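## Task

Scene 1: on the lighting desk, move channel 5 to level 3 and channel 1 to level 9, leaving every other fader at the level it started at. The faders must stay at these levels by themselves once the robot lets go.

## Robot and tools

Robot: one six-joint arm (waist, shoulder, elbow, forearm roll, wrist pitch, wrist roll) with a two-finger parallel gripper. The only camera is cam_wrist (616x616 fisheye) on the hand. A flat block about 9 cm long sticks out from the last joint's axis toward the gripper's -y side and rotates with the hand; mind it when working near the desk.

Frames: the scene frame has its origin on the table top under the arm base, +z up, +y to the left when facing along +x. end_effector_position (metres) and end_effector_quat_wxyz describe the point midway between the finger pads; fingertips extend 17.5 mm past it along the gripper's +z. Fingers open and close along the gripper's x axis. The reported hand position may be off, more so when the arm is stretched out, and the base may be tilted relative to the table.

execute_actions takes "actions", a list holding zero or one item, plus an optional boolean "pictures".
- Empty list: no command; returns the state with camera pictures.
- Motion item: {"rows": [[...]], "steps": n}, n from 7 to 15 (default 15), each step 1/30 s. Each row is nine numbers in [-1, 1], in this order: dJ1 waist, dJ2 shoulder, dJ3 elbow, dJ4 forearm roll, dJ5 wrist pitch, dJ6 wrist roll, gripper position, gripper force_limit, gripper speed. One row per step; if rows run out, the last one repeats.
- The six joint values are offsets, not poses: each is measured from the joint angles printed in the latest result that shows them (or, before any such result in a scene, from where the arm is when the action begins), never from the previous row. Scale: 1.0 equals 1.983 rad for waist and shoulder, 2.38 rad for elbow, 2.975 rad for the three wrist joints. Sending all zeros is not a pause; it pulls the arm back to those reference angles.
- Joint ranges (rad): waist ±3.491, shoulder ±3.140, elbow -1.187 to 4.328, forearm roll ±3.316, wrist pitch ±3.140, wrist roll ±3.927. Asking for more than 0.010 rad beyond a limit gets the call rejected with nothing sent; a request that overshoots the true end is clipped, and "joint sent to its limit" may be reported (possibly about an earlier action).
- Gripper values are absolute settings, not offsets. position: +1 fully open (50 mm), pads meet near -0.65, -1 closes until something blocks them. force_limit per pad: -1 about 20 N, 0 about 102 N, +1 about 185 N. speed: -1 is 20 mm/s, 0 is 85, +1 is 150. New force or speed only applies once position changes by at least 0.01.
- Wait item: {"steps": n} without rows, n up to 300; counts from the last result, reply time included.

Motion limits: joint targets are rate-limited (2.62 rad/s waist and shoulder, 3.14 elbow, 3.93 wrist joints, 0.5 s to reach speed) and kept within a set lead of measured angles (0.805, 0.966, 1.21 rad). If a step would move the hand more than 70 mm, all targets are scaled back. So big moves take several calls. The last 7 steps of each action run after its result is returned, while you reply; between calls the arm keeps heading to the last target until it settles.

Result lines: Joint positions and Joint velocities list joints in column order (rad, rad/s). "joint command not followed" means the clearance check altered or blocked targets. HELD marks steps whose row was not sent. Flange force is the controller's estimate of outside force on the gripper (noisy, worst after sudden stops; "no reading" means no estimate). object_status: 0 moving, 1 blocked while opening, 2 blocked while closing (a grip), 3 reached the target or pads met. position_measured in counts gives opening ≈ (250 - counts) × 0.202 mm. MOTOR HOT warns of overheating; OVER-TEMPERATURE FAULT means brakes are on.

zoom_image: {"camera": "cam_wrist", "region": [x0, y0, x1, y1]} in pixels of the latest full image, origin top-left, at most 504x504; use it to read fader positions and channel labels.

Replying without any tool call ends everything.

Calibration for cam_wrist (fisheye, K, D, T_world_to_cam) is given per scene and may be slightly off; its pose follows the reported joints.

Cautions: sliding a fader needs contact but not force. Contact torque at a joint's load limit (140 N m for waist, shoulder, elbow; 35.2 for wrist joints) or any external force reaching 150 N triggers a 10 s fault stop. Do not knock or push anything off the table, and avoid bumping faders you are not setting. Release the fader and back away so the level holds without the robot.

Each tool is called after "Call:" as a command line: name --argument value for each argument, lists and objects as JSON in quotes; but a table of rows of numbers goes row by row, as --pt "numbers of a row", without its own name.

## Session

Call:
execute_actions --actions '[]'

Scene clock: 0.00 s of 6000.00 s.
end_effector_position=(+0.3137, -0.1116, +0.3266) position_measured=3 object_status=3 end_effector_quat_wxyz=(-0.039, -0.283, +0.956, +0.061)
Joint positions: [-1.32  -0.398 -0.203 -0.682 -2.006 -2.902]
Joint velocities: [-0.    -0.    -0.     0.002 -0.    -0.001]
Flange force (N, the push that the arm receives, along the gripper's own x y z axes): no reading

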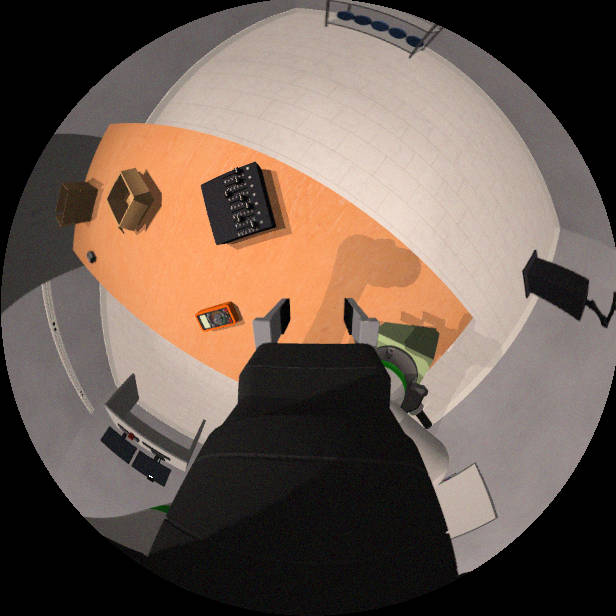

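Call:
zoom_image --camera "cam_wrist" --region '[180, 140, 310, 270]'

Region (180, 140, 310, 270) of cam_wrist's 616x616 image, scaled by 3.877, with more detail than that image has.

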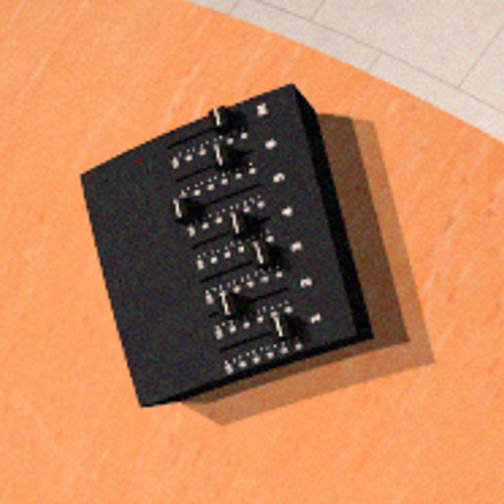

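Call:
execute_actions --actions '[{"rows": [[0.3838,0.0049,-0.0301,0.0108,0.2306,-0.1089,1,-1,0]], "steps": 15}]'

Call:
execute_actions --actions '[{"steps": 30}]' --pictures true

Scene clock: 5.73 s of 6000.00 s.
end_effector_position=(+0.3420, -0.1322, +0.2983) position_measured=3 object_status=3 end_effector_quat_wxyz=(-0.045, -0.303, +0.951, +0.047)
Joint positions: [-1.18  -0.396 -0.216 -0.676 -1.88  -2.962]
Joint velocities: [ 1.103  0.016 -0.105  0.04   0.993 -0.464]
Flange force (N, the push that the arm receives, along the gripper's own x y z axes): [3.3 10.3 -7.0]
Steps of this call (steps 1 to 90: nothing new was sent; then 2.47 s passed at rest; steps 91 to 98: the first 8 steps of this action). Readings (joint positions | what the end effector reports):
91: [-1.320 -0.398 -0.203 -0.682 -2.006 -2.902] | position_measured=3 object_status=3
92: [-1.317 -0.398 -0.203 -0.682 -2.004 -2.903] | position_measured=3 object_status=3
94: [-1.294 -0.398 -0.205 -0.681 -1.983 -2.913] | position_measured=3 object_status=3
98: the state above

Scene clock: 6.73 s of 6000.00 s.
end_effector_position=(+0.4997, -0.1304, +0.1595) position_measured=3 object_status=3 end_effector_quat_wxyz=(-0.000, -0.388, +0.922, -0.001)
Joint positions: [-0.559 -0.388 -0.274 -0.65  -1.32  -3.226]
Joint velocities: [ 0. -0. -0. -0.  0.  0.]
Flange force (N, the push that the arm receives, along the gripper's own x y z axes): [-1.7 4.3 -0.6]
Kept back: nothing.
Steps of this call (steps 1 to 7: the last 7 steps of your previous action; steps 8 to 30: the robot went on to your last target). Readings (joint positions | what the end effector reports):
1: [-1.143 -0.395 -0.219 -0.674 -1.847 -2.977] | position_measured=3 object_status=3
2: [-1.107 -0.395 -0.223 -0.673 -1.815 -2.992] | position_measured=3 object_status=3
4: [-1.037 -0.394 -0.229 -0.670 -1.752 -3.022] | position_measured=3 object_status=3
8: [-0.900 -0.392 -0.242 -0.664 -1.628 -3.081] | position_measured=3 object_status=3
30: the state above
camera_calibration (this result's frames):
cam_wrist: T_world_to_cam=[[-0.697821, -0.714878, -0.0446566, 0.263834], [-0.698388, 0.665229, 0.264056, 0.400099], [-0.159061, 0.215451, -0.963473, 0.413063], [0, 0, 0, 1]] pos_world=[0.529235, -0.166543, 0.304109]

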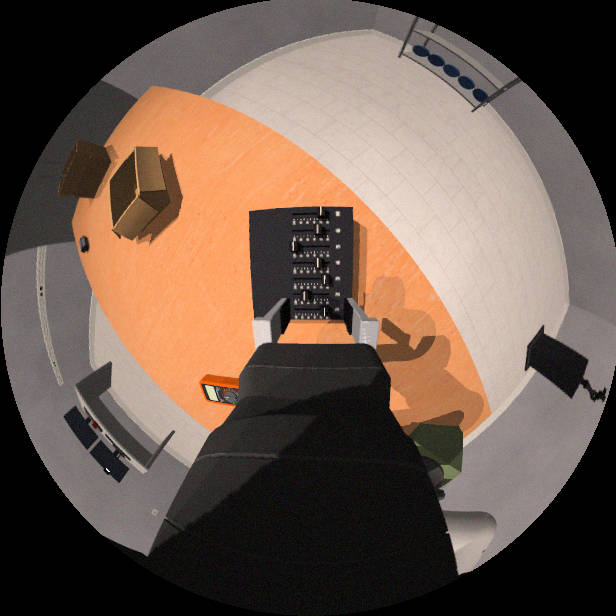

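Model is accurate.

Call:
zoom_image --camera "cam_wrist" --region '[240, 195, 380, 335]'

Region (240, 195, 380, 335) of cam_wrist's 616x616 image, scaled by 3.600, with more detail than that image has.

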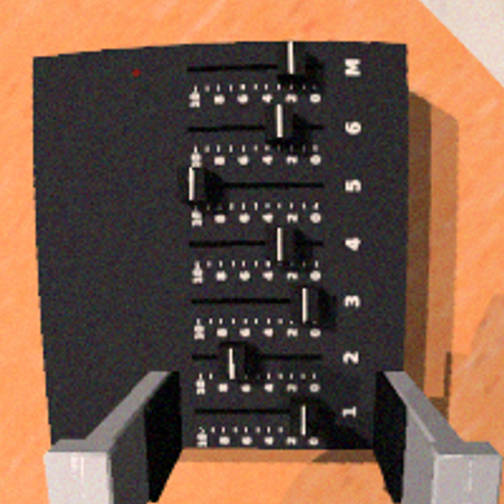

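Call:
execute_actions --actions '[{"rows": [[0.0651,0.0944,0.0441,0.0092,0.0478,-0.0194,1,-1,0]], "steps": 15}]'

Call:
execute_actions --actions '[{"steps": 15}]' --pictures true

Call:
zoom_image --camera "cam_wrist" --region '[240, 195, 380, 335]'

Scene clock: 9.23 s of 6000.00 s.
end_effector_position=(+0.5441, -0.1479, +0.1207) position_measured=3 object_status=3 end_effector_quat_wxyz=(-0.000, -0.387, +0.922, -0.001)
Joint positions: [-0.472 -0.261 -0.203 -0.631 -1.224 -3.265]
Joint velocities: [ 0.5    0.728  0.405  0.107  0.547 -0.22 ]
Flange force (N, the push that the arm receives, along the gripper's own x y z axes): [-2.9 -13.6 15.2]
Steps of this call (steps 1 to 15: the robot went on to your last target; steps 16 to 67: nothing new was sent; steps 68 to 75: the first 8 steps of this action). Readings (joint positions | what the end effector reports):
68: [-0.559 -0.388 -0.274 -0.650 -1.320 -3.226] | position_measured=3 object_status=3
69: [-0.557 -0.385 -0.273 -0.650 -1.318 -3.227] | position_measured=3 object_status=3
71: [-0.541 -0.362 -0.260 -0.646 -1.301 -3.234] | position_measured=3 object_status=3
75: the state above

Scene clock: 9.73 s of 6000.00 s.
end_effector_position=(+0.5648, -0.1542, +0.0993) position_measured=3 object_status=3 end_effector_quat_wxyz=(-0.000, -0.388, +0.922, -0.001)
Joint positions: [-0.43  -0.201 -0.169 -0.622 -1.178 -3.283]
Joint velocities: [ 0.     0.     0.002 -0.     0.    -0.001]
Flange force (N, the push that the arm receives, along the gripper's own x y z axes): [-1.4 2.3 -0.1]
Kept back: nothing.
Steps of this call (steps 1 to 7: the last 7 steps of your previous action; steps 8 to 15: the robot went on to your last target). Readings (joint positions | what the end effector reports):
1: [-0.456 -0.239 -0.191 -0.628 -1.207 -3.272] | position_measured=3 object_status=3
2: [-0.444 -0.222 -0.181 -0.625 -1.194 -3.277] | position_measured=3 object_status=3
4: [-0.432 -0.203 -0.171 -0.623 -1.180 -3.283] | position_measured=3 object_status=3
8: [-0.430 -0.201 -0.170 -0.622 -1.178 -3.283] | position_measured=3 object_status=3
15: the state above
camera_calibration (this result's frames):
cam_wrist: T_world_to_cam=[[-0.697851, -0.714838, -0.0448366, 0.28956], [-0.698315, 0.665132, 0.264491, 0.47724], [-0.159246, 0.215885, -0.963345, 0.370717], [0, 0, 0, 1]] pos_world=[0.594369, -0.190471, 0.243886]

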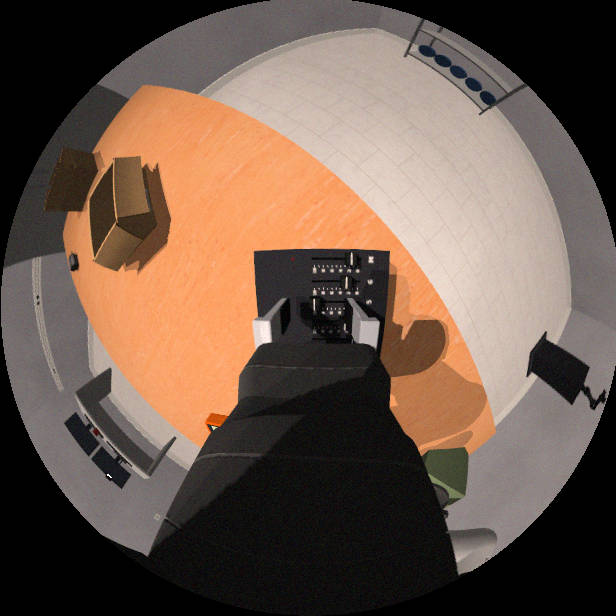

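Region (240, 195, 380, 335) of cam_wrist's 616x616 image, scaled by 3.600, with more detail than that image has.

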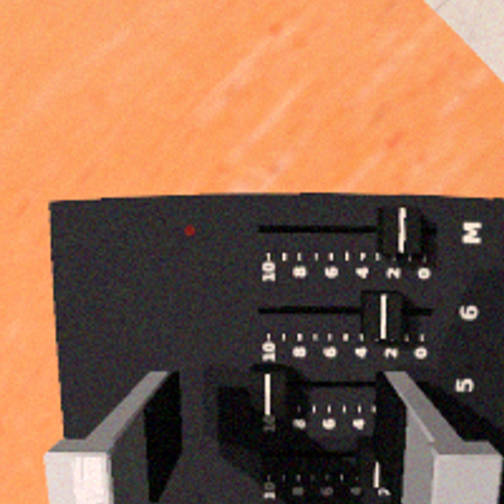

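Call:
execute_actions --actions '[{"rows": [[0.01725,0.01104,-0.00887,0.00057,0.01842,-0.00104,1,-1,0]], "steps": 15}]'

Call:
execute_actions --actions '[{"steps": 10}]' --pictures true

Call:
zoom_image --camera "cam_wrist" --region '[250, 220, 390, 360]'

Scene clock: 12.17 s of 6000.00 s.
end_effector_position=(+0.5649, -0.1543, +0.0770) position_measured=3 object_status=3 end_effector_quat_wxyz=(-0.000, -0.388, +0.922, -0.001)
Joint positions: [-0.396 -0.179 -0.19  -0.62  -1.124 -3.287]
Joint velocities: [ 0.005  0.001 -0.005  0.001  0.009 -0.   ]
Flange force (N, the push that the arm receives, along the gripper's own x y z axes): [-4.1 4.1 -0.4]
Steps of this call (steps 1 to 15: the robot went on to your last target; steps 16 to 65: nothing new was sent; steps 66 to 73: the first 8 steps of this action). Readings (joint positions | what the end effector reports):
66: [-0.430 -0.201 -0.169 -0.622 -1.178 -3.283] | position_measured=3 object_status=3
67: [-0.427 -0.199 -0.171 -0.622 -1.174 -3.284] | position_measured=3 object_status=3
69: [-0.409 -0.187 -0.182 -0.622 -1.145 -3.285] | position_measured=3 object_status=3
73: the state above

Scene clock: 12.50 s of 6000.00 s.
end_effector_position=(+0.5648, -0.1543, +0.0768) position_measured=3 object_status=3 end_effector_quat_wxyz=(-0.000, -0.388, +0.922, -0.001)
Joint positions: [-0.396 -0.179 -0.191 -0.62  -1.123 -3.287]
Joint velocities: [ 0.     0.    -0.001 -0.002  0.001  0.001]
Flange force (N, the push that the arm receives, along the gripper's own x y z axes): [-2.0 3.0 -1.2]
Kept back: nothing.
Steps of this call (steps 1 to 7: the last 7 steps of your previous action; steps 8 to 10: the robot went on to your last target). Readings (joint positions | what the end effector reports):
1: [-0.396 -0.179 -0.190 -0.620 -1.124 -3.287] | position_measured=3 object_status=3
2: [-0.396 -0.179 -0.190 -0.620 -1.123 -3.287] | position_measured=3 object_status=3
4: [-0.396 -0.179 -0.191 -0.620 -1.123 -3.287] | position_measured=3 object_status=3
8: [-0.396 -0.179 -0.191 -0.620 -1.123 -3.287] | position_measured=3 object_status=3
10: the state above
camera_calibration (this result's frames):
cam_wrist: T_world_to_cam=[[-0.697835, -0.714864, -0.0446658, 0.288435], [-0.698295, 0.665131, 0.264547, 0.483198], [-0.159407, 0.2158, -0.963338, 0.349104], [0, 0, 0, 1]] pos_world=[0.594345, -0.190534, 0.221359]

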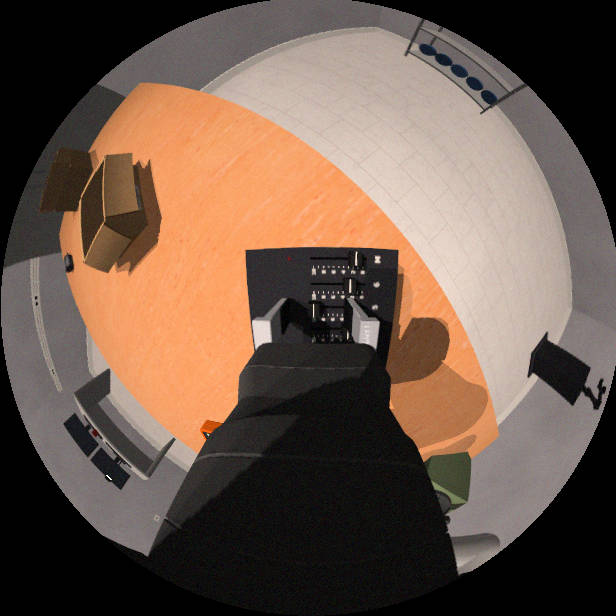

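Region (250, 220, 390, 360) of cam_wrist's 616x616 image, scaled by 3.600, with more detail than that image has.

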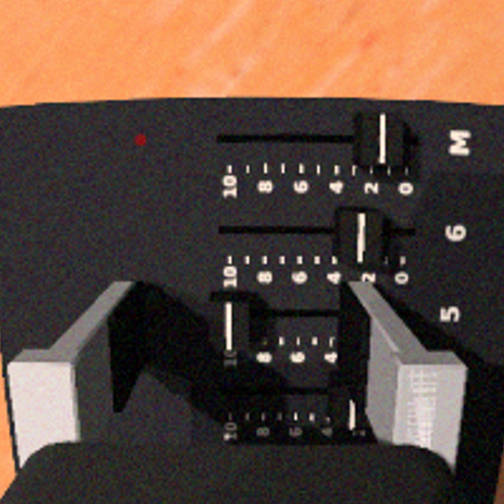

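Call:
execute_actions --actions '[{"rows": [[0,0,0,0,0,0,-1,-1,-0.2]], "steps": 15}]'

Call:
execute_actions --actions '[{"steps": 15}]' --pictures true

Call:
zoom_image --camera "cam_wrist" --region '[250, 220, 390, 360]'

Scene clock: 13.63 s of 6000.00 s.
end_effector_position=(+0.5648, -0.1543, +0.0768) position_measured=91 object_status=0 end_effector_quat_wxyz=(-0.000, -0.388, +0.922, -0.001)
Joint positions: [-0.396 -0.179 -0.191 -0.62  -1.123 -3.287]
Joint velocities: [ 0.    -0.    -0.     0.001  0.    -0.001]
Flange force (N, the push that the arm receives, along the gripper's own x y z axes): [-1.4 4.2 -1.0]
Steps of this call (steps 1 to 15: the robot went on to your last target; steps 16 to 26: nothing new was sent; steps 27 to 34: the first 8 steps of this action). Readings (joint positions | what the end effector reports):
27: [-0.396 -0.179 -0.191 -0.620 -1.123 -3.287] | position_measured=8 object_status=0
28: [-0.396 -0.179 -0.191 -0.620 -1.123 -3.287] | position_measured=20 object_status=0
30: [-0.396 -0.179 -0.191 -0.620 -1.123 -3.287] | position_measured=44 object_status=0
34: the state above

Scene clock: 14.13 s of 6000.00 s.
end_effector_position=(+0.5648, -0.1543, +0.0768) position_measured=202 object_status=0 end_effector_quat_wxyz=(-0.000, -0.388, +0.922, -0.001)
Joint positions: [-0.396 -0.179 -0.191 -0.62  -1.123 -3.287]
Joint velocities: [-0.     0.    -0.001  0.     0.    -0.001]
Flange force (N, the push that the arm receives, along the gripper's own x y z axes): [-3.6 4.4 -0.8]
Kept back: nothing.
Steps of this call (steps 1 to 7: the last 7 steps of your previous action; steps 8 to 15: the robot went on to your last target). Readings (joint positions | what the end effector reports):
1: [-0.396 -0.179 -0.191 -0.620 -1.123 -3.287] | position_measured=103 object_status=0
2: [-0.396 -0.179 -0.191 -0.620 -1.123 -3.287] | position_measured=115 object_status=0
4: [-0.396 -0.179 -0.191 -0.620 -1.123 -3.287] | position_measured=139 object_status=0
8: [-0.396 -0.179 -0.191 -0.620 -1.123 -3.287] | position_measured=186 object_status=0
15: the state above
The arm was judged still, so your last target was given up. Only a new action makes it travel on or press farther. Fingers that are still opening or closing keep moving.
camera_calibration (this result's frames):
cam_wrist: T_world_to_cam=[[-0.697838, -0.71486, -0.0446901, 0.28845], [-0.698294, 0.665128, 0.264557, 0.483194], [-0.159396, 0.215825, -0.963334, 0.349093], [0, 0, 0, 1]] pos_world=[0.594347, -0.190528, 0.221352]

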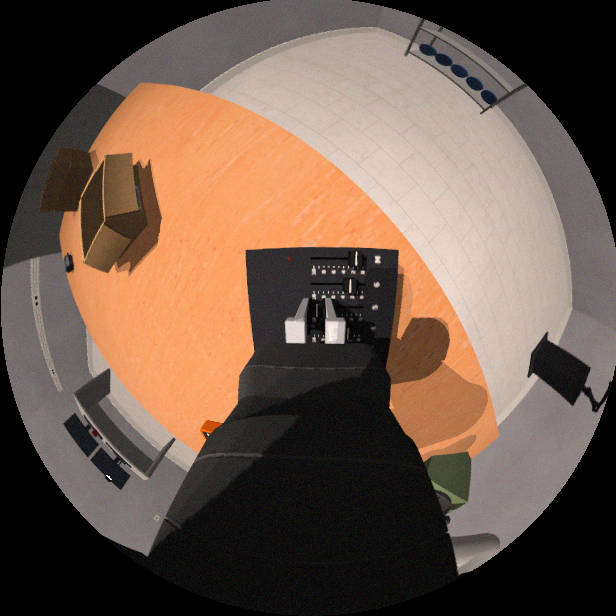

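Region (250, 220, 390, 360) of cam_wrist's 616x616 image, scaled by 3.600, with more detail than that image has.

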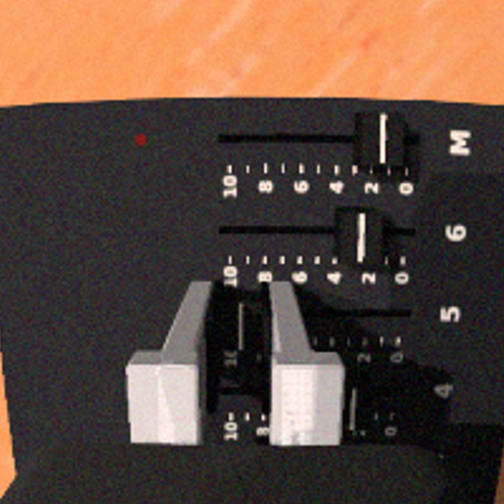

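Call:
execute_actions --actions '[{"rows": [[-0.00349,0.00093,-0.00076,-0.00116,-0.0004,0.00286,-1,-1,-0.2],[-0.00697,0.00186,-0.00151,-0.00231,-0.00079,0.00573,-1,-1,-0.2],[-0.01046,0.00278,-0.00227,-0.00347,-0.00119,0.00859,-1,-1,-0.2],[-0.01394,0.00371,-0.00302,-0.00462,-0.00159,0.01146,-1,-1,-0.2],[-0.01743,0.00464,-0.00378,-0.00578,-0.00199,0.01432,-1,-1,-0.2],[-0.02091,0.00557,-0.00454,-0.00694,-0.00238,0.01718,-1,-1,-0.2],[-0.0244,0.0065,-0.00529,-0.00809,-0.00278,0.02005,-1,-1,-0.2],[-0.02788,0.00742,-0.00605,-0.00925,-0.00318,0.02291,-1,-1,-0.2],[-0.03137,0.00835,-0.0068,-0.0104,-0.00357,0.02578,-1,-1,-0.2],[-0.03485,0.00928,-0.00756,-0.01156,-0.00397,0.02864,-1,-1,-0.2]], "steps": 15}]'

Call:
execute_actions --actions '[{"steps": 12}]' --pictures true

Call:
zoom_image --camera "cam_wrist" --region '[250, 220, 390, 360]'

Scene clock: 14.73 s of 6000.00 s.
end_effector_position=(+0.5541, -0.1655, +0.0766) position_measured=202 object_status=2 end_effector_quat_wxyz=(-0.000, -0.388, +0.922, -0.001)
Joint positions: [-0.433 -0.169 -0.2   -0.639 -1.13  -3.241]
Joint velocities: [-0.201  0.054 -0.052 -0.1   -0.036  0.247]
Flange force (N, the push that the arm receives, along the gripper's own x y z axes): [-8.4 16.1 -2.8]
Steps of this call (steps 1 to 10: nothing new was sent; steps 11 to 18: the first 8 steps of this action). Readings (joint positions | what the end effector reports):
11: [-0.396 -0.179 -0.191 -0.620 -1.123 -3.287] | position_measured=202 object_status=2
12: [-0.397 -0.178 -0.191 -0.621 -1.123 -3.285] | position_measured=202 object_status=2
14: [-0.407 -0.176 -0.194 -0.626 -1.125 -3.272] | position_measured=202 object_status=2
18: the state above

Scene clock: 15.13 s of 6000.00 s.
end_effector_position=(+0.5448, -0.1747, +0.0768) position_measured=202 object_status=2 end_effector_quat_wxyz=(-0.000, -0.388, +0.922, -0.001)
Joint positions: [-0.465 -0.16  -0.209 -0.655 -1.135 -3.201]
Joint velocities: [-0.001 -0.    -0.002  0.001 -0.     0.   ]
Flange force (N, the push that the arm receives, along the gripper's own x y z axes): [-3.5 6.6 -1.6]
Kept back: nothing.
Steps of this call (steps 1 to 7: the last 7 steps of your previous action; steps 8 to 12: the robot went on to your last target). Readings (joint positions | what the end effector reports):
1: [-0.440 -0.167 -0.202 -0.642 -1.131 -3.232] | position_measured=202 object_status=2
2: [-0.447 -0.165 -0.204 -0.646 -1.132 -3.224] | position_measured=202 object_status=2
4: [-0.459 -0.162 -0.207 -0.652 -1.134 -3.208] | position_measured=202 object_status=2
8: [-0.465 -0.161 -0.208 -0.655 -1.135 -3.202] | position_measured=202 object_status=2
12: the state above
camera_calibration (this result's frames):
cam_wrist: T_world_to_cam=[[-0.697928, -0.714773, -0.0446755, 0.259951], [-0.698228, 0.665245, 0.264435, 0.482841], [-0.159291, 0.21575, -0.963368, 0.350262], [0, 0, 0, 1]] pos_world=[0.574354, -0.210971, 0.221364]

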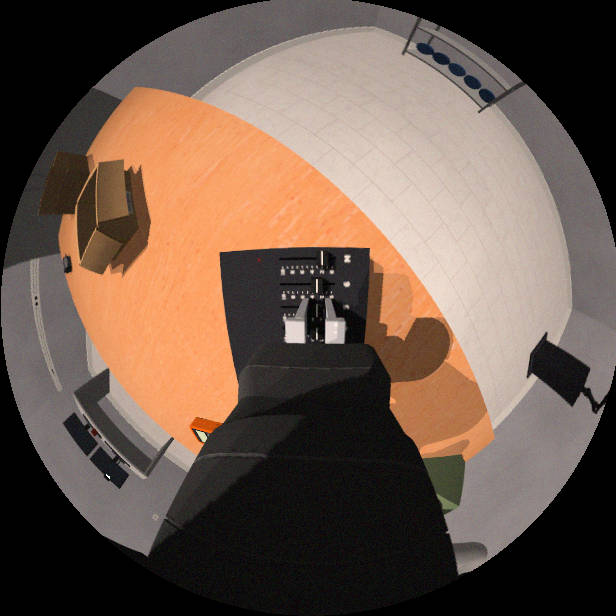

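Region (250, 220, 390, 360) of cam_wrist's 616x616 image, scaled by 3.600, with more detail than that image has.

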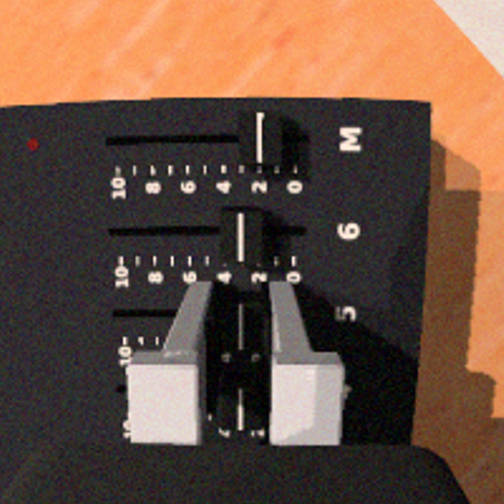

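Call:
execute_actions --actions '[{"rows": [[0,0,0,0,0,0,0.34,-1,0],[0,0,0,0,0,0,0.34,-1,0],[0,0,0,0,0,0,0.34,-1,0],[0,0,0,0,0,0,0.34,-1,0],[-0.0153,-0.0098,0.0079,-0.0005,-0.0164,0.0009,0.34,-1,0]], "steps": 15}]'

Call:
execute_actions --actions '[{"rows": [[0.04054,-0.11765,-0.10067,0.00928,0.01782,-0.02299,0.34,-1,0]], "steps": 15}]'

Call:
execute_actions --actions '[{"steps": 15}]' --pictures true

Call:
zoom_image --camera "cam_wrist" --region '[250, 200, 390, 340]'

Scene clock: 19.10 s of 6000.00 s.
end_effector_position=(+0.5453, -0.1744, +0.0896) position_measured=103 object_status=0 end_effector_quat_wxyz=(+0.000, -0.388, +0.922, -0.001)
Joint positions: [-0.485 -0.173 -0.196 -0.656 -1.167 -3.2  ]
Joint velocities: [-0.247 -0.173  0.163 -0.005 -0.389  0.022]
Flange force (N, the push that the arm receives, along the gripper's own x y z axes): [-1.1 4.3 -8.9]
Steps of this call (steps 1 to 30: the robot went on to your last target; steps 31 to 100: nothing new was sent; then 0.37 s passed at rest; steps 101 to 108: the first 8 steps of this action). Readings (joint positions | what the end effector reports):
101: [-0.465 -0.160 -0.209 -0.655 -1.135 -3.201] | position_measured=196 object_status=0
102: [-0.465 -0.160 -0.209 -0.655 -1.135 -3.201] | position_measured=182 object_status=0
104: [-0.465 -0.160 -0.209 -0.655 -1.135 -3.201] | position_measured=154 object_status=0
108: the state above

Scene clock: 19.60 s of 6000.00 s.
end_effector_position=(+0.5060, -0.1380, +0.0975) position_measured=101 object_status=3 end_effector_quat_wxyz=(-0.000, -0.388, +0.922, -0.000)
Joint positions: [-0.448 -0.316 -0.329 -0.64  -1.154 -3.238]
Joint velocities: [ 0.318 -0.924 -0.943  0.108  0.209 -0.266]
Flange force (N, the push that the arm receives, along the gripper's own x y z axes): [-6.4 19.7 -8.0]
Steps of this call (steps 1 to 7: the last 7 steps of your previous action; steps 8 to 15: the first 8 steps of this action, its rows measured from where the robot was after step 7). Readings (joint positions | what the end effector reports):
7: [-0.495 -0.180 -0.190 -0.656 -1.184 -3.199] | position_measured=101 object_status=3
8: [-0.495 -0.180 -0.190 -0.656 -1.184 -3.199] | position_measured=101 object_status=3
9: [-0.495 -0.183 -0.193 -0.656 -1.184 -3.199] | position_measured=101 object_status=3
11: [-0.487 -0.206 -0.216 -0.653 -1.179 -3.206] | position_measured=101 object_status=3
15: the state above

Scene clock: 20.10 s of 6000.00 s.
end_effector_position=(+0.4753, -0.1164, +0.0961) position_measured=101 object_status=3 end_effector_quat_wxyz=(-0.000, -0.387, +0.922, -0.001)
Joint positions: [-0.415 -0.413 -0.429 -0.629 -1.131 -3.267]
Joint velocities: [-0.    -0.    -0.001 -0.001  0.    -0.   ]
Flange force (N, the push that the arm receives, along the gripper's own x y z axes): [-2.5 5.3 -0.8]
Kept back: nothing.
Steps of this call (steps 1 to 7: the last 7 steps of your previous action; steps 8 to 15: the robot went on to your last target). Readings (joint positions | what the end effector reports):
1: [-0.438 -0.345 -0.359 -0.637 -1.147 -3.247] | position_measured=101 object_status=3
2: [-0.430 -0.369 -0.384 -0.634 -1.141 -3.254] | position_measured=101 object_status=3
4: [-0.419 -0.402 -0.417 -0.630 -1.134 -3.264] | position_measured=101 object_status=3
8: [-0.415 -0.413 -0.429 -0.629 -1.131 -3.267] | position_measured=101 object_status=3
15: the state above
camera_calibration (this result's frames):
cam_wrist: T_world_to_cam=[[-0.698199, -0.714508, -0.0446809, 0.254171], [-0.697951, 0.665475, 0.264588, 0.390231], [-0.159316, 0.21592, -0.963326, 0.345289], [0, 0, 0, 1]] pos_world=[0.504835, -0.152637, 0.240732]

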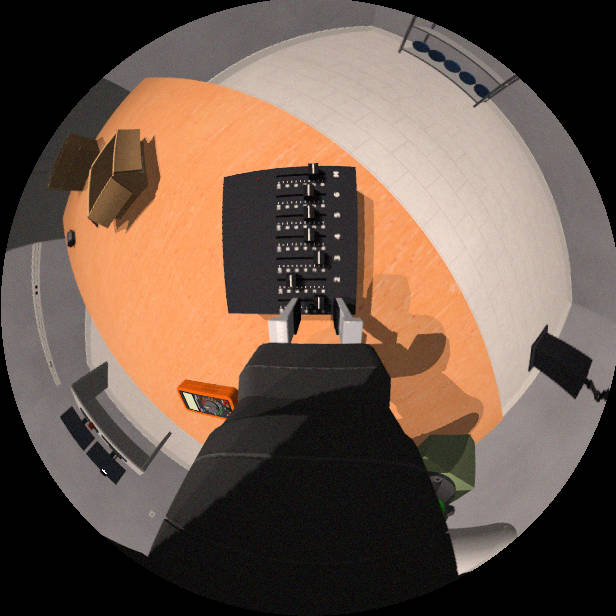

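Region (250, 200, 390, 340) of cam_wrist's 616x616 image, scaled by 3.600, with more detail than that image has.

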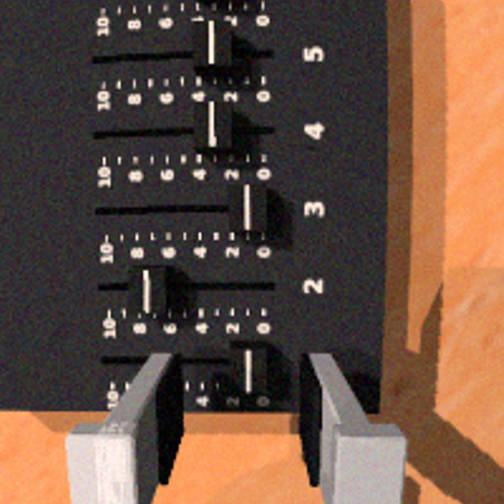

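Call:
execute_actions --actions '[{"rows": [[0.01972,0.01069,-0.00882,0.00071,0.01916,-0.00249,0.34,-1,0],[0.01972,0.01069,-0.00882,0.00071,0.01916,-0.00249,0.34,-1,0],[0.01972,0.01069,-0.00882,0.00071,0.01916,-0.00249,0.34,-1,0],[0.01972,0.01069,-0.00882,0.00071,0.01916,-0.00249,0.34,-1,0],[0.01972,0.01069,-0.00882,0.00071,0.01916,-0.00249,0.34,-1,0],[0.01972,0.01069,-0.00882,0.00071,0.01916,-0.00249,0.34,-1,0],[0.01972,0.01069,-0.00882,0.00071,0.01916,-0.00249,-1,-1,-0.2]], "steps": 15}]'

Call:
execute_actions --actions '[{"steps": 14}]' --pictures true

Call:
zoom_image --camera "cam_wrist" --region '[250, 220, 390, 360]'

Scene clock: 21.60 s of 6000.00 s.
end_effector_position=(+0.4753, -0.1164, +0.0769) position_measured=119 object_status=0 end_effector_quat_wxyz=(-0.000, -0.388, +0.922, -0.001)
Joint positions: [-0.376 -0.392 -0.45  -0.627 -1.074 -3.274]
Joint velocities: [ 0.006  0.002 -0.003  0.001  0.011 -0.001]
Flange force (N, the push that the arm receives, along the gripper's own x y z axes): [-0.7 3.3 -1.0]
Steps of this call (steps 1 to 15: the robot went on to your last target; steps 16 to 37: nothing new was sent; steps 38 to 45: the first 8 steps of this action). Readings (joint positions | what the end effector reports):
38: [-0.415 -0.413 -0.429 -0.629 -1.131 -3.267] | position_measured=101 object_status=3
39: [-0.412 -0.412 -0.431 -0.629 -1.127 -3.268] | position_measured=101 object_status=3
41: [-0.392 -0.401 -0.442 -0.628 -1.098 -3.271] | position_measured=101 object_status=3
45: the state above

Scene clock: 22.07 s of 6000.00 s.
end_effector_position=(+0.4752, -0.1164, +0.0767) position_measured=202 object_status=2 end_effector_quat_wxyz=(-0.000, -0.388, +0.922, -0.001)
Joint positions: [-0.376 -0.392 -0.45  -0.627 -1.074 -3.274]
Joint velocities: [-0.     0.    -0.001  0.    -0.     0.001]
Flange force (N, the push that the arm receives, along the gripper's own x y z axes): [-1.5 5.5 -1.7]
Kept back: nothing.
Steps of this call (steps 1 to 7: the last 7 steps of your previous action; steps 8 to 14: the robot went on to your last target). Readings (joint positions | what the end effector reports):
1: [-0.376 -0.392 -0.450 -0.627 -1.074 -3.274] | position_measured=130 object_status=0
2: [-0.376 -0.392 -0.450 -0.627 -1.074 -3.274] | position_measured=142 object_status=0
4: [-0.376 -0.392 -0.450 -0.627 -1.074 -3.274] | position_measured=166 object_status=0
8: [-0.376 -0.392 -0.450 -0.627 -1.074 -3.274] | position_measured=202 object_status=0
14: the state above
camera_calibration (this result's frames):
cam_wrist: T_world_to_cam=[[-0.697969, -0.714741, -0.0445375, 0.253124], [-0.698128, 0.665253, 0.26468, 0.395379], [-0.159549, 0.215832, -0.963307, 0.326607], [0, 0, 0, 1]] pos_world=[0.504808, -0.152601, 0.221248]

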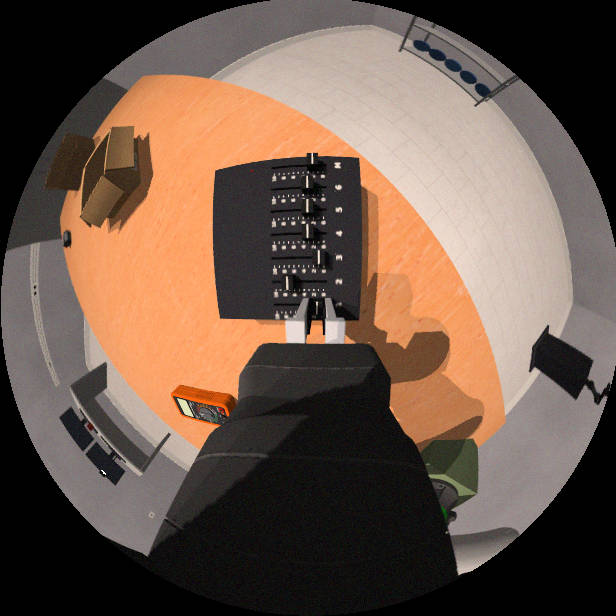

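Region (250, 220, 390, 360) of cam_wrist's 616x616 image, scaled by 3.600, with more detail than that image has.

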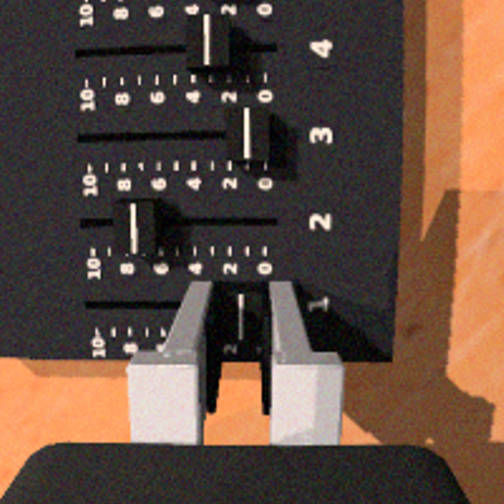

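Call:
execute_actions --actions '[{"rows": [[0.00577,-0.0013,0.00076,0.00211,0.00093,-0.00459,-1,-1,-0.2],[0.01154,-0.0026,0.00152,0.00423,0.00187,-0.00918,-1,-1,-0.2],[0.01731,-0.0039,0.00228,0.00634,0.0028,-0.01378,-1,-1,-0.2],[0.02308,-0.0052,0.00304,0.00846,0.00374,-0.01837,-1,-1,-0.2],[0.02885,-0.0065,0.0038,0.01057,0.00467,-0.02296,-1,-1,-0.2],[0.03461,-0.00781,0.00457,0.01268,0.0056,-0.02755,-1,-1,-0.2],[0.04038,-0.00911,0.00533,0.0148,0.00654,-0.03214,-1,-1,-0.2],[0.04615,-0.01041,0.00609,0.01691,0.00747,-0.03674,-1,-1,-0.2],[0.05192,-0.01171,0.00685,0.01903,0.00841,-0.04133,-1,-1,-0.2],[0.05769,-0.01301,0.00761,0.02114,0.00934,-0.04592,-1,-1,-0.2]], "steps": 15}]'

Call:
execute_actions --actions '[{"steps": 12}]' --pictures true

Call:
zoom_image --camera "cam_wrist" --region '[250, 220, 390, 360]'

Scene clock: 22.77 s of 6000.00 s.
end_effector_position=(+0.4871, -0.1044, +0.0764) position_measured=202 object_status=2 end_effector_quat_wxyz=(-0.001, -0.388, +0.922, -0.001)
Joint positions: [-0.318 -0.405 -0.441 -0.595 -1.06  -3.344]
Joint velocities: [ 0.324 -0.074  0.052  0.178  0.079 -0.383]
Flange force (N, the push that the arm receives, along the gripper's own x y z axes): [2.8 5.1 -8.8]
Steps of this call (steps 1 to 13: the robot went on to your last target; steps 14 to 21: the first 8 steps of this action). Readings (joint positions | what the end effector reports):
14: [-0.375 -0.392 -0.450 -0.627 -1.074 -3.275] | position_measured=202 object_status=2
15: [-0.373 -0.392 -0.450 -0.625 -1.073 -3.278] | position_measured=202 object_status=2
17: [-0.358 -0.396 -0.448 -0.617 -1.070 -3.295] | position_measured=202 object_status=2
21: the state above

Scene clock: 23.17 s of 6000.00 s.
end_effector_position=(+0.4991, -0.0920, +0.0767) position_measured=202 object_status=2 end_effector_quat_wxyz=(-0.000, -0.388, +0.922, -0.001)
Joint positions: [-0.261 -0.418 -0.432 -0.564 -1.046 -3.411]
Joint velocities: [ 0.001 -0.     0.     0.002  0.    -0.   ]
Flange force (N, the push that the arm receives, along the gripper's own x y z axes): [-1.4 2.2 -0.7]
Kept back: nothing.
Steps of this call (steps 1 to 7: the last 7 steps of your previous action; steps 8 to 12: the robot went on to your last target). Readings (joint positions | what the end effector reports):
1: [-0.307 -0.407 -0.439 -0.589 -1.057 -3.357] | position_measured=202 object_status=2
2: [-0.295 -0.410 -0.438 -0.583 -1.054 -3.370] | position_measured=202 object_status=2
4: [-0.274 -0.415 -0.434 -0.571 -1.049 -3.396] | position_measured=202 object_status=2
8: [-0.262 -0.418 -0.432 -0.564 -1.046 -3.411] | position_measured=202 object_status=2
12: the state above
camera_calibration (this result's frames):
cam_wrist: T_world_to_cam=[[-0.697843, -0.714872, -0.044422, 0.287094], [-0.698231, 0.665152, 0.264662, 0.395903], [-0.159652, 0.215709, -0.963318, 0.325203], [0, 0, 0, 1]] pos_world=[0.528698, -0.128249, 0.221247]

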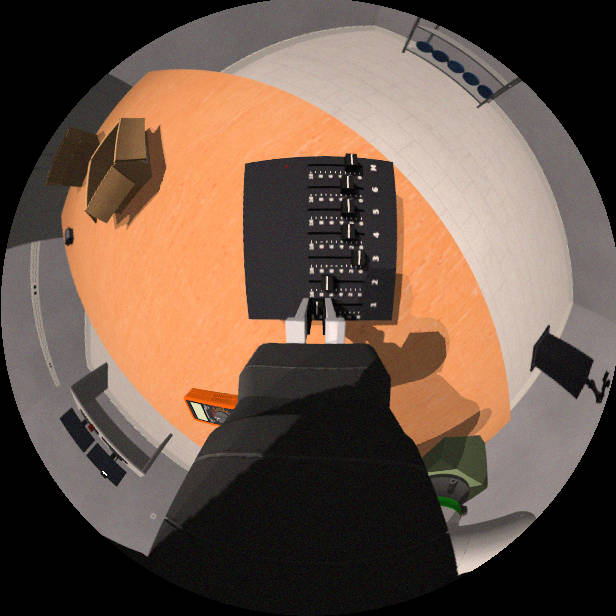

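Region (250, 220, 390, 360) of cam_wrist's 616x616 image, scaled by 3.600, with more detail than that image has.

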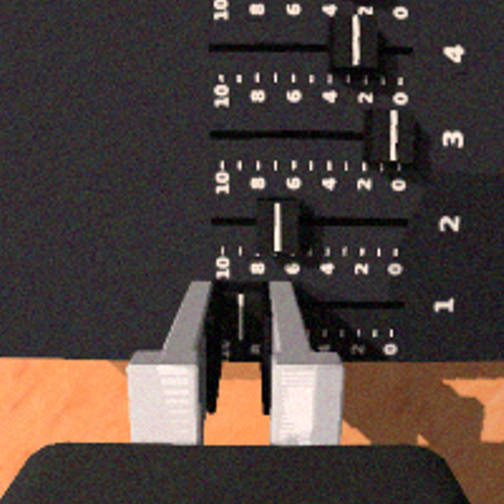

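Aligned with tick 9. Open and lift.

Call:
execute_actions --actions '[{"rows": [[0,0,0,0,0,0,1,-1,0],[0,0,0,0,0,0,1,-1,0],[0,0,0,0,0,0,1,-1,0],[0,0,0,0,0,0,1,-1,0],[-0.028,-0.016,0.013,-0.001,-0.029,0.004,1,-1,0]], "steps": 15}]'

Call:
execute_actions --actions '[{"steps": 10}]' --pictures true

Call:
zoom_image --camera "cam_wrist" --region '[250, 170, 420, 340]'

Scene clock: 23.83 s of 6000.00 s.
end_effector_position=(+0.4986, -0.0926, +0.0892) position_measured=98 object_status=0 end_effector_quat_wxyz=(-0.001, -0.387, +0.922, -0.001)
Joint positions: [-0.285 -0.431 -0.419 -0.565 -1.083 -3.406]
Joint velocities: [-0.444 -0.256  0.248 -0.019 -0.689  0.101]
Flange force (N, the push that the arm receives, along the gripper's own x y z axes): [-1.2 -6.9 18.0]
Steps of this call (steps 1 to 12: the robot went on to your last target; steps 13 to 20: the first 8 steps of this action). Readings (joint positions | what the end effector reports):
13: [-0.261 -0.418 -0.432 -0.564 -1.046 -3.411] | position_measured=196 object_status=0
14: [-0.261 -0.418 -0.432 -0.564 -1.046 -3.411] | position_measured=182 object_status=0
16: [-0.261 -0.418 -0.432 -0.564 -1.046 -3.411] | position_measured=154 object_status=0
20: the state above

Scene clock: 24.17 s of 6000.00 s.
end_effector_position=(+0.4971, -0.0929, +0.1057) position_measured=3 object_status=0 end_effector_quat_wxyz=(-0.003, -0.387, +0.922, -0.001)
Joint positions: [-0.317 -0.449 -0.401 -0.567 -1.132 -3.399]
Joint velocities: [-0.    -0.     0.    -0.001 -0.001 -0.001]
Flange force (N, the push that the arm receives, along the gripper's own x y z axes): [-1.8 4.7 -1.3]
Kept back: nothing.
Steps of this call (steps 1 to 7: the last 7 steps of your previous action; steps 8 to 10: the robot went on to your last target). Readings (joint positions | what the end effector reports):
1: [-0.299 -0.440 -0.411 -0.565 -1.105 -3.403] | position_measured=84 object_status=0
2: [-0.309 -0.446 -0.405 -0.566 -1.120 -3.401] | position_measured=70 object_status=0
4: [-0.316 -0.449 -0.402 -0.567 -1.131 -3.399] | position_measured=42 object_status=0
8: [-0.317 -0.449 -0.401 -0.567 -1.132 -3.399] | position_measured=3 object_status=0
10: the state above
camera_calibration (this result's frames):
cam_wrist: T_world_to_cam=[[-0.698714, -0.714318, -0.0393384, 0.286247], [-0.696225, 0.666311, 0.267022, 0.386269], [-0.164527, 0.21396, -0.962887, 0.35523], [0, 0, 0, 1]] pos_world=[0.52738, -0.128909, 0.250165]

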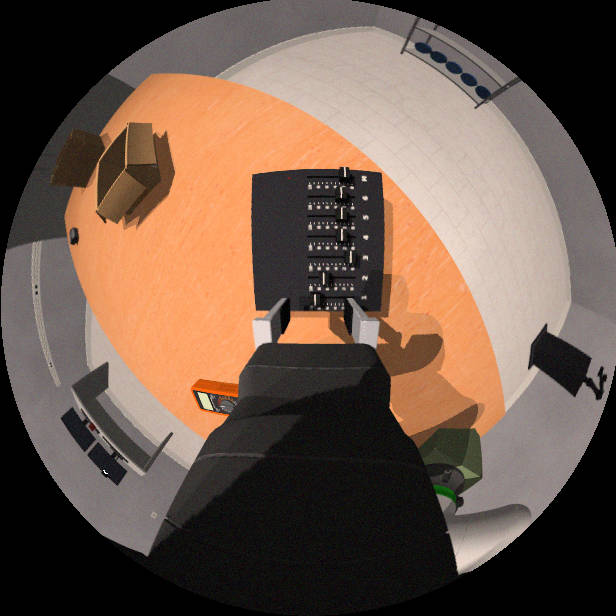

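Region (250, 170, 420, 340) of cam_wrist's 616x616 image, scaled by 2.965, with more detail than that image has.

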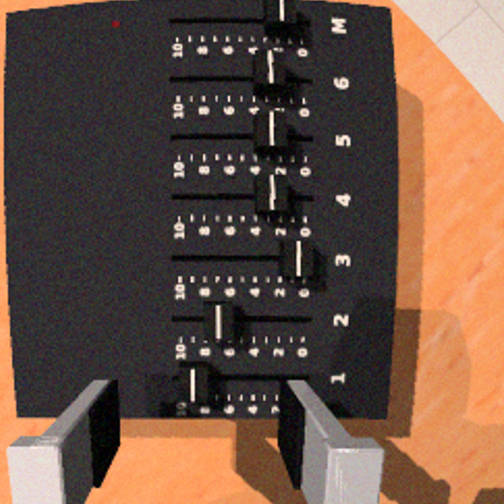

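Call:
finished_scene --scene 1

The scene is finished: the task was done.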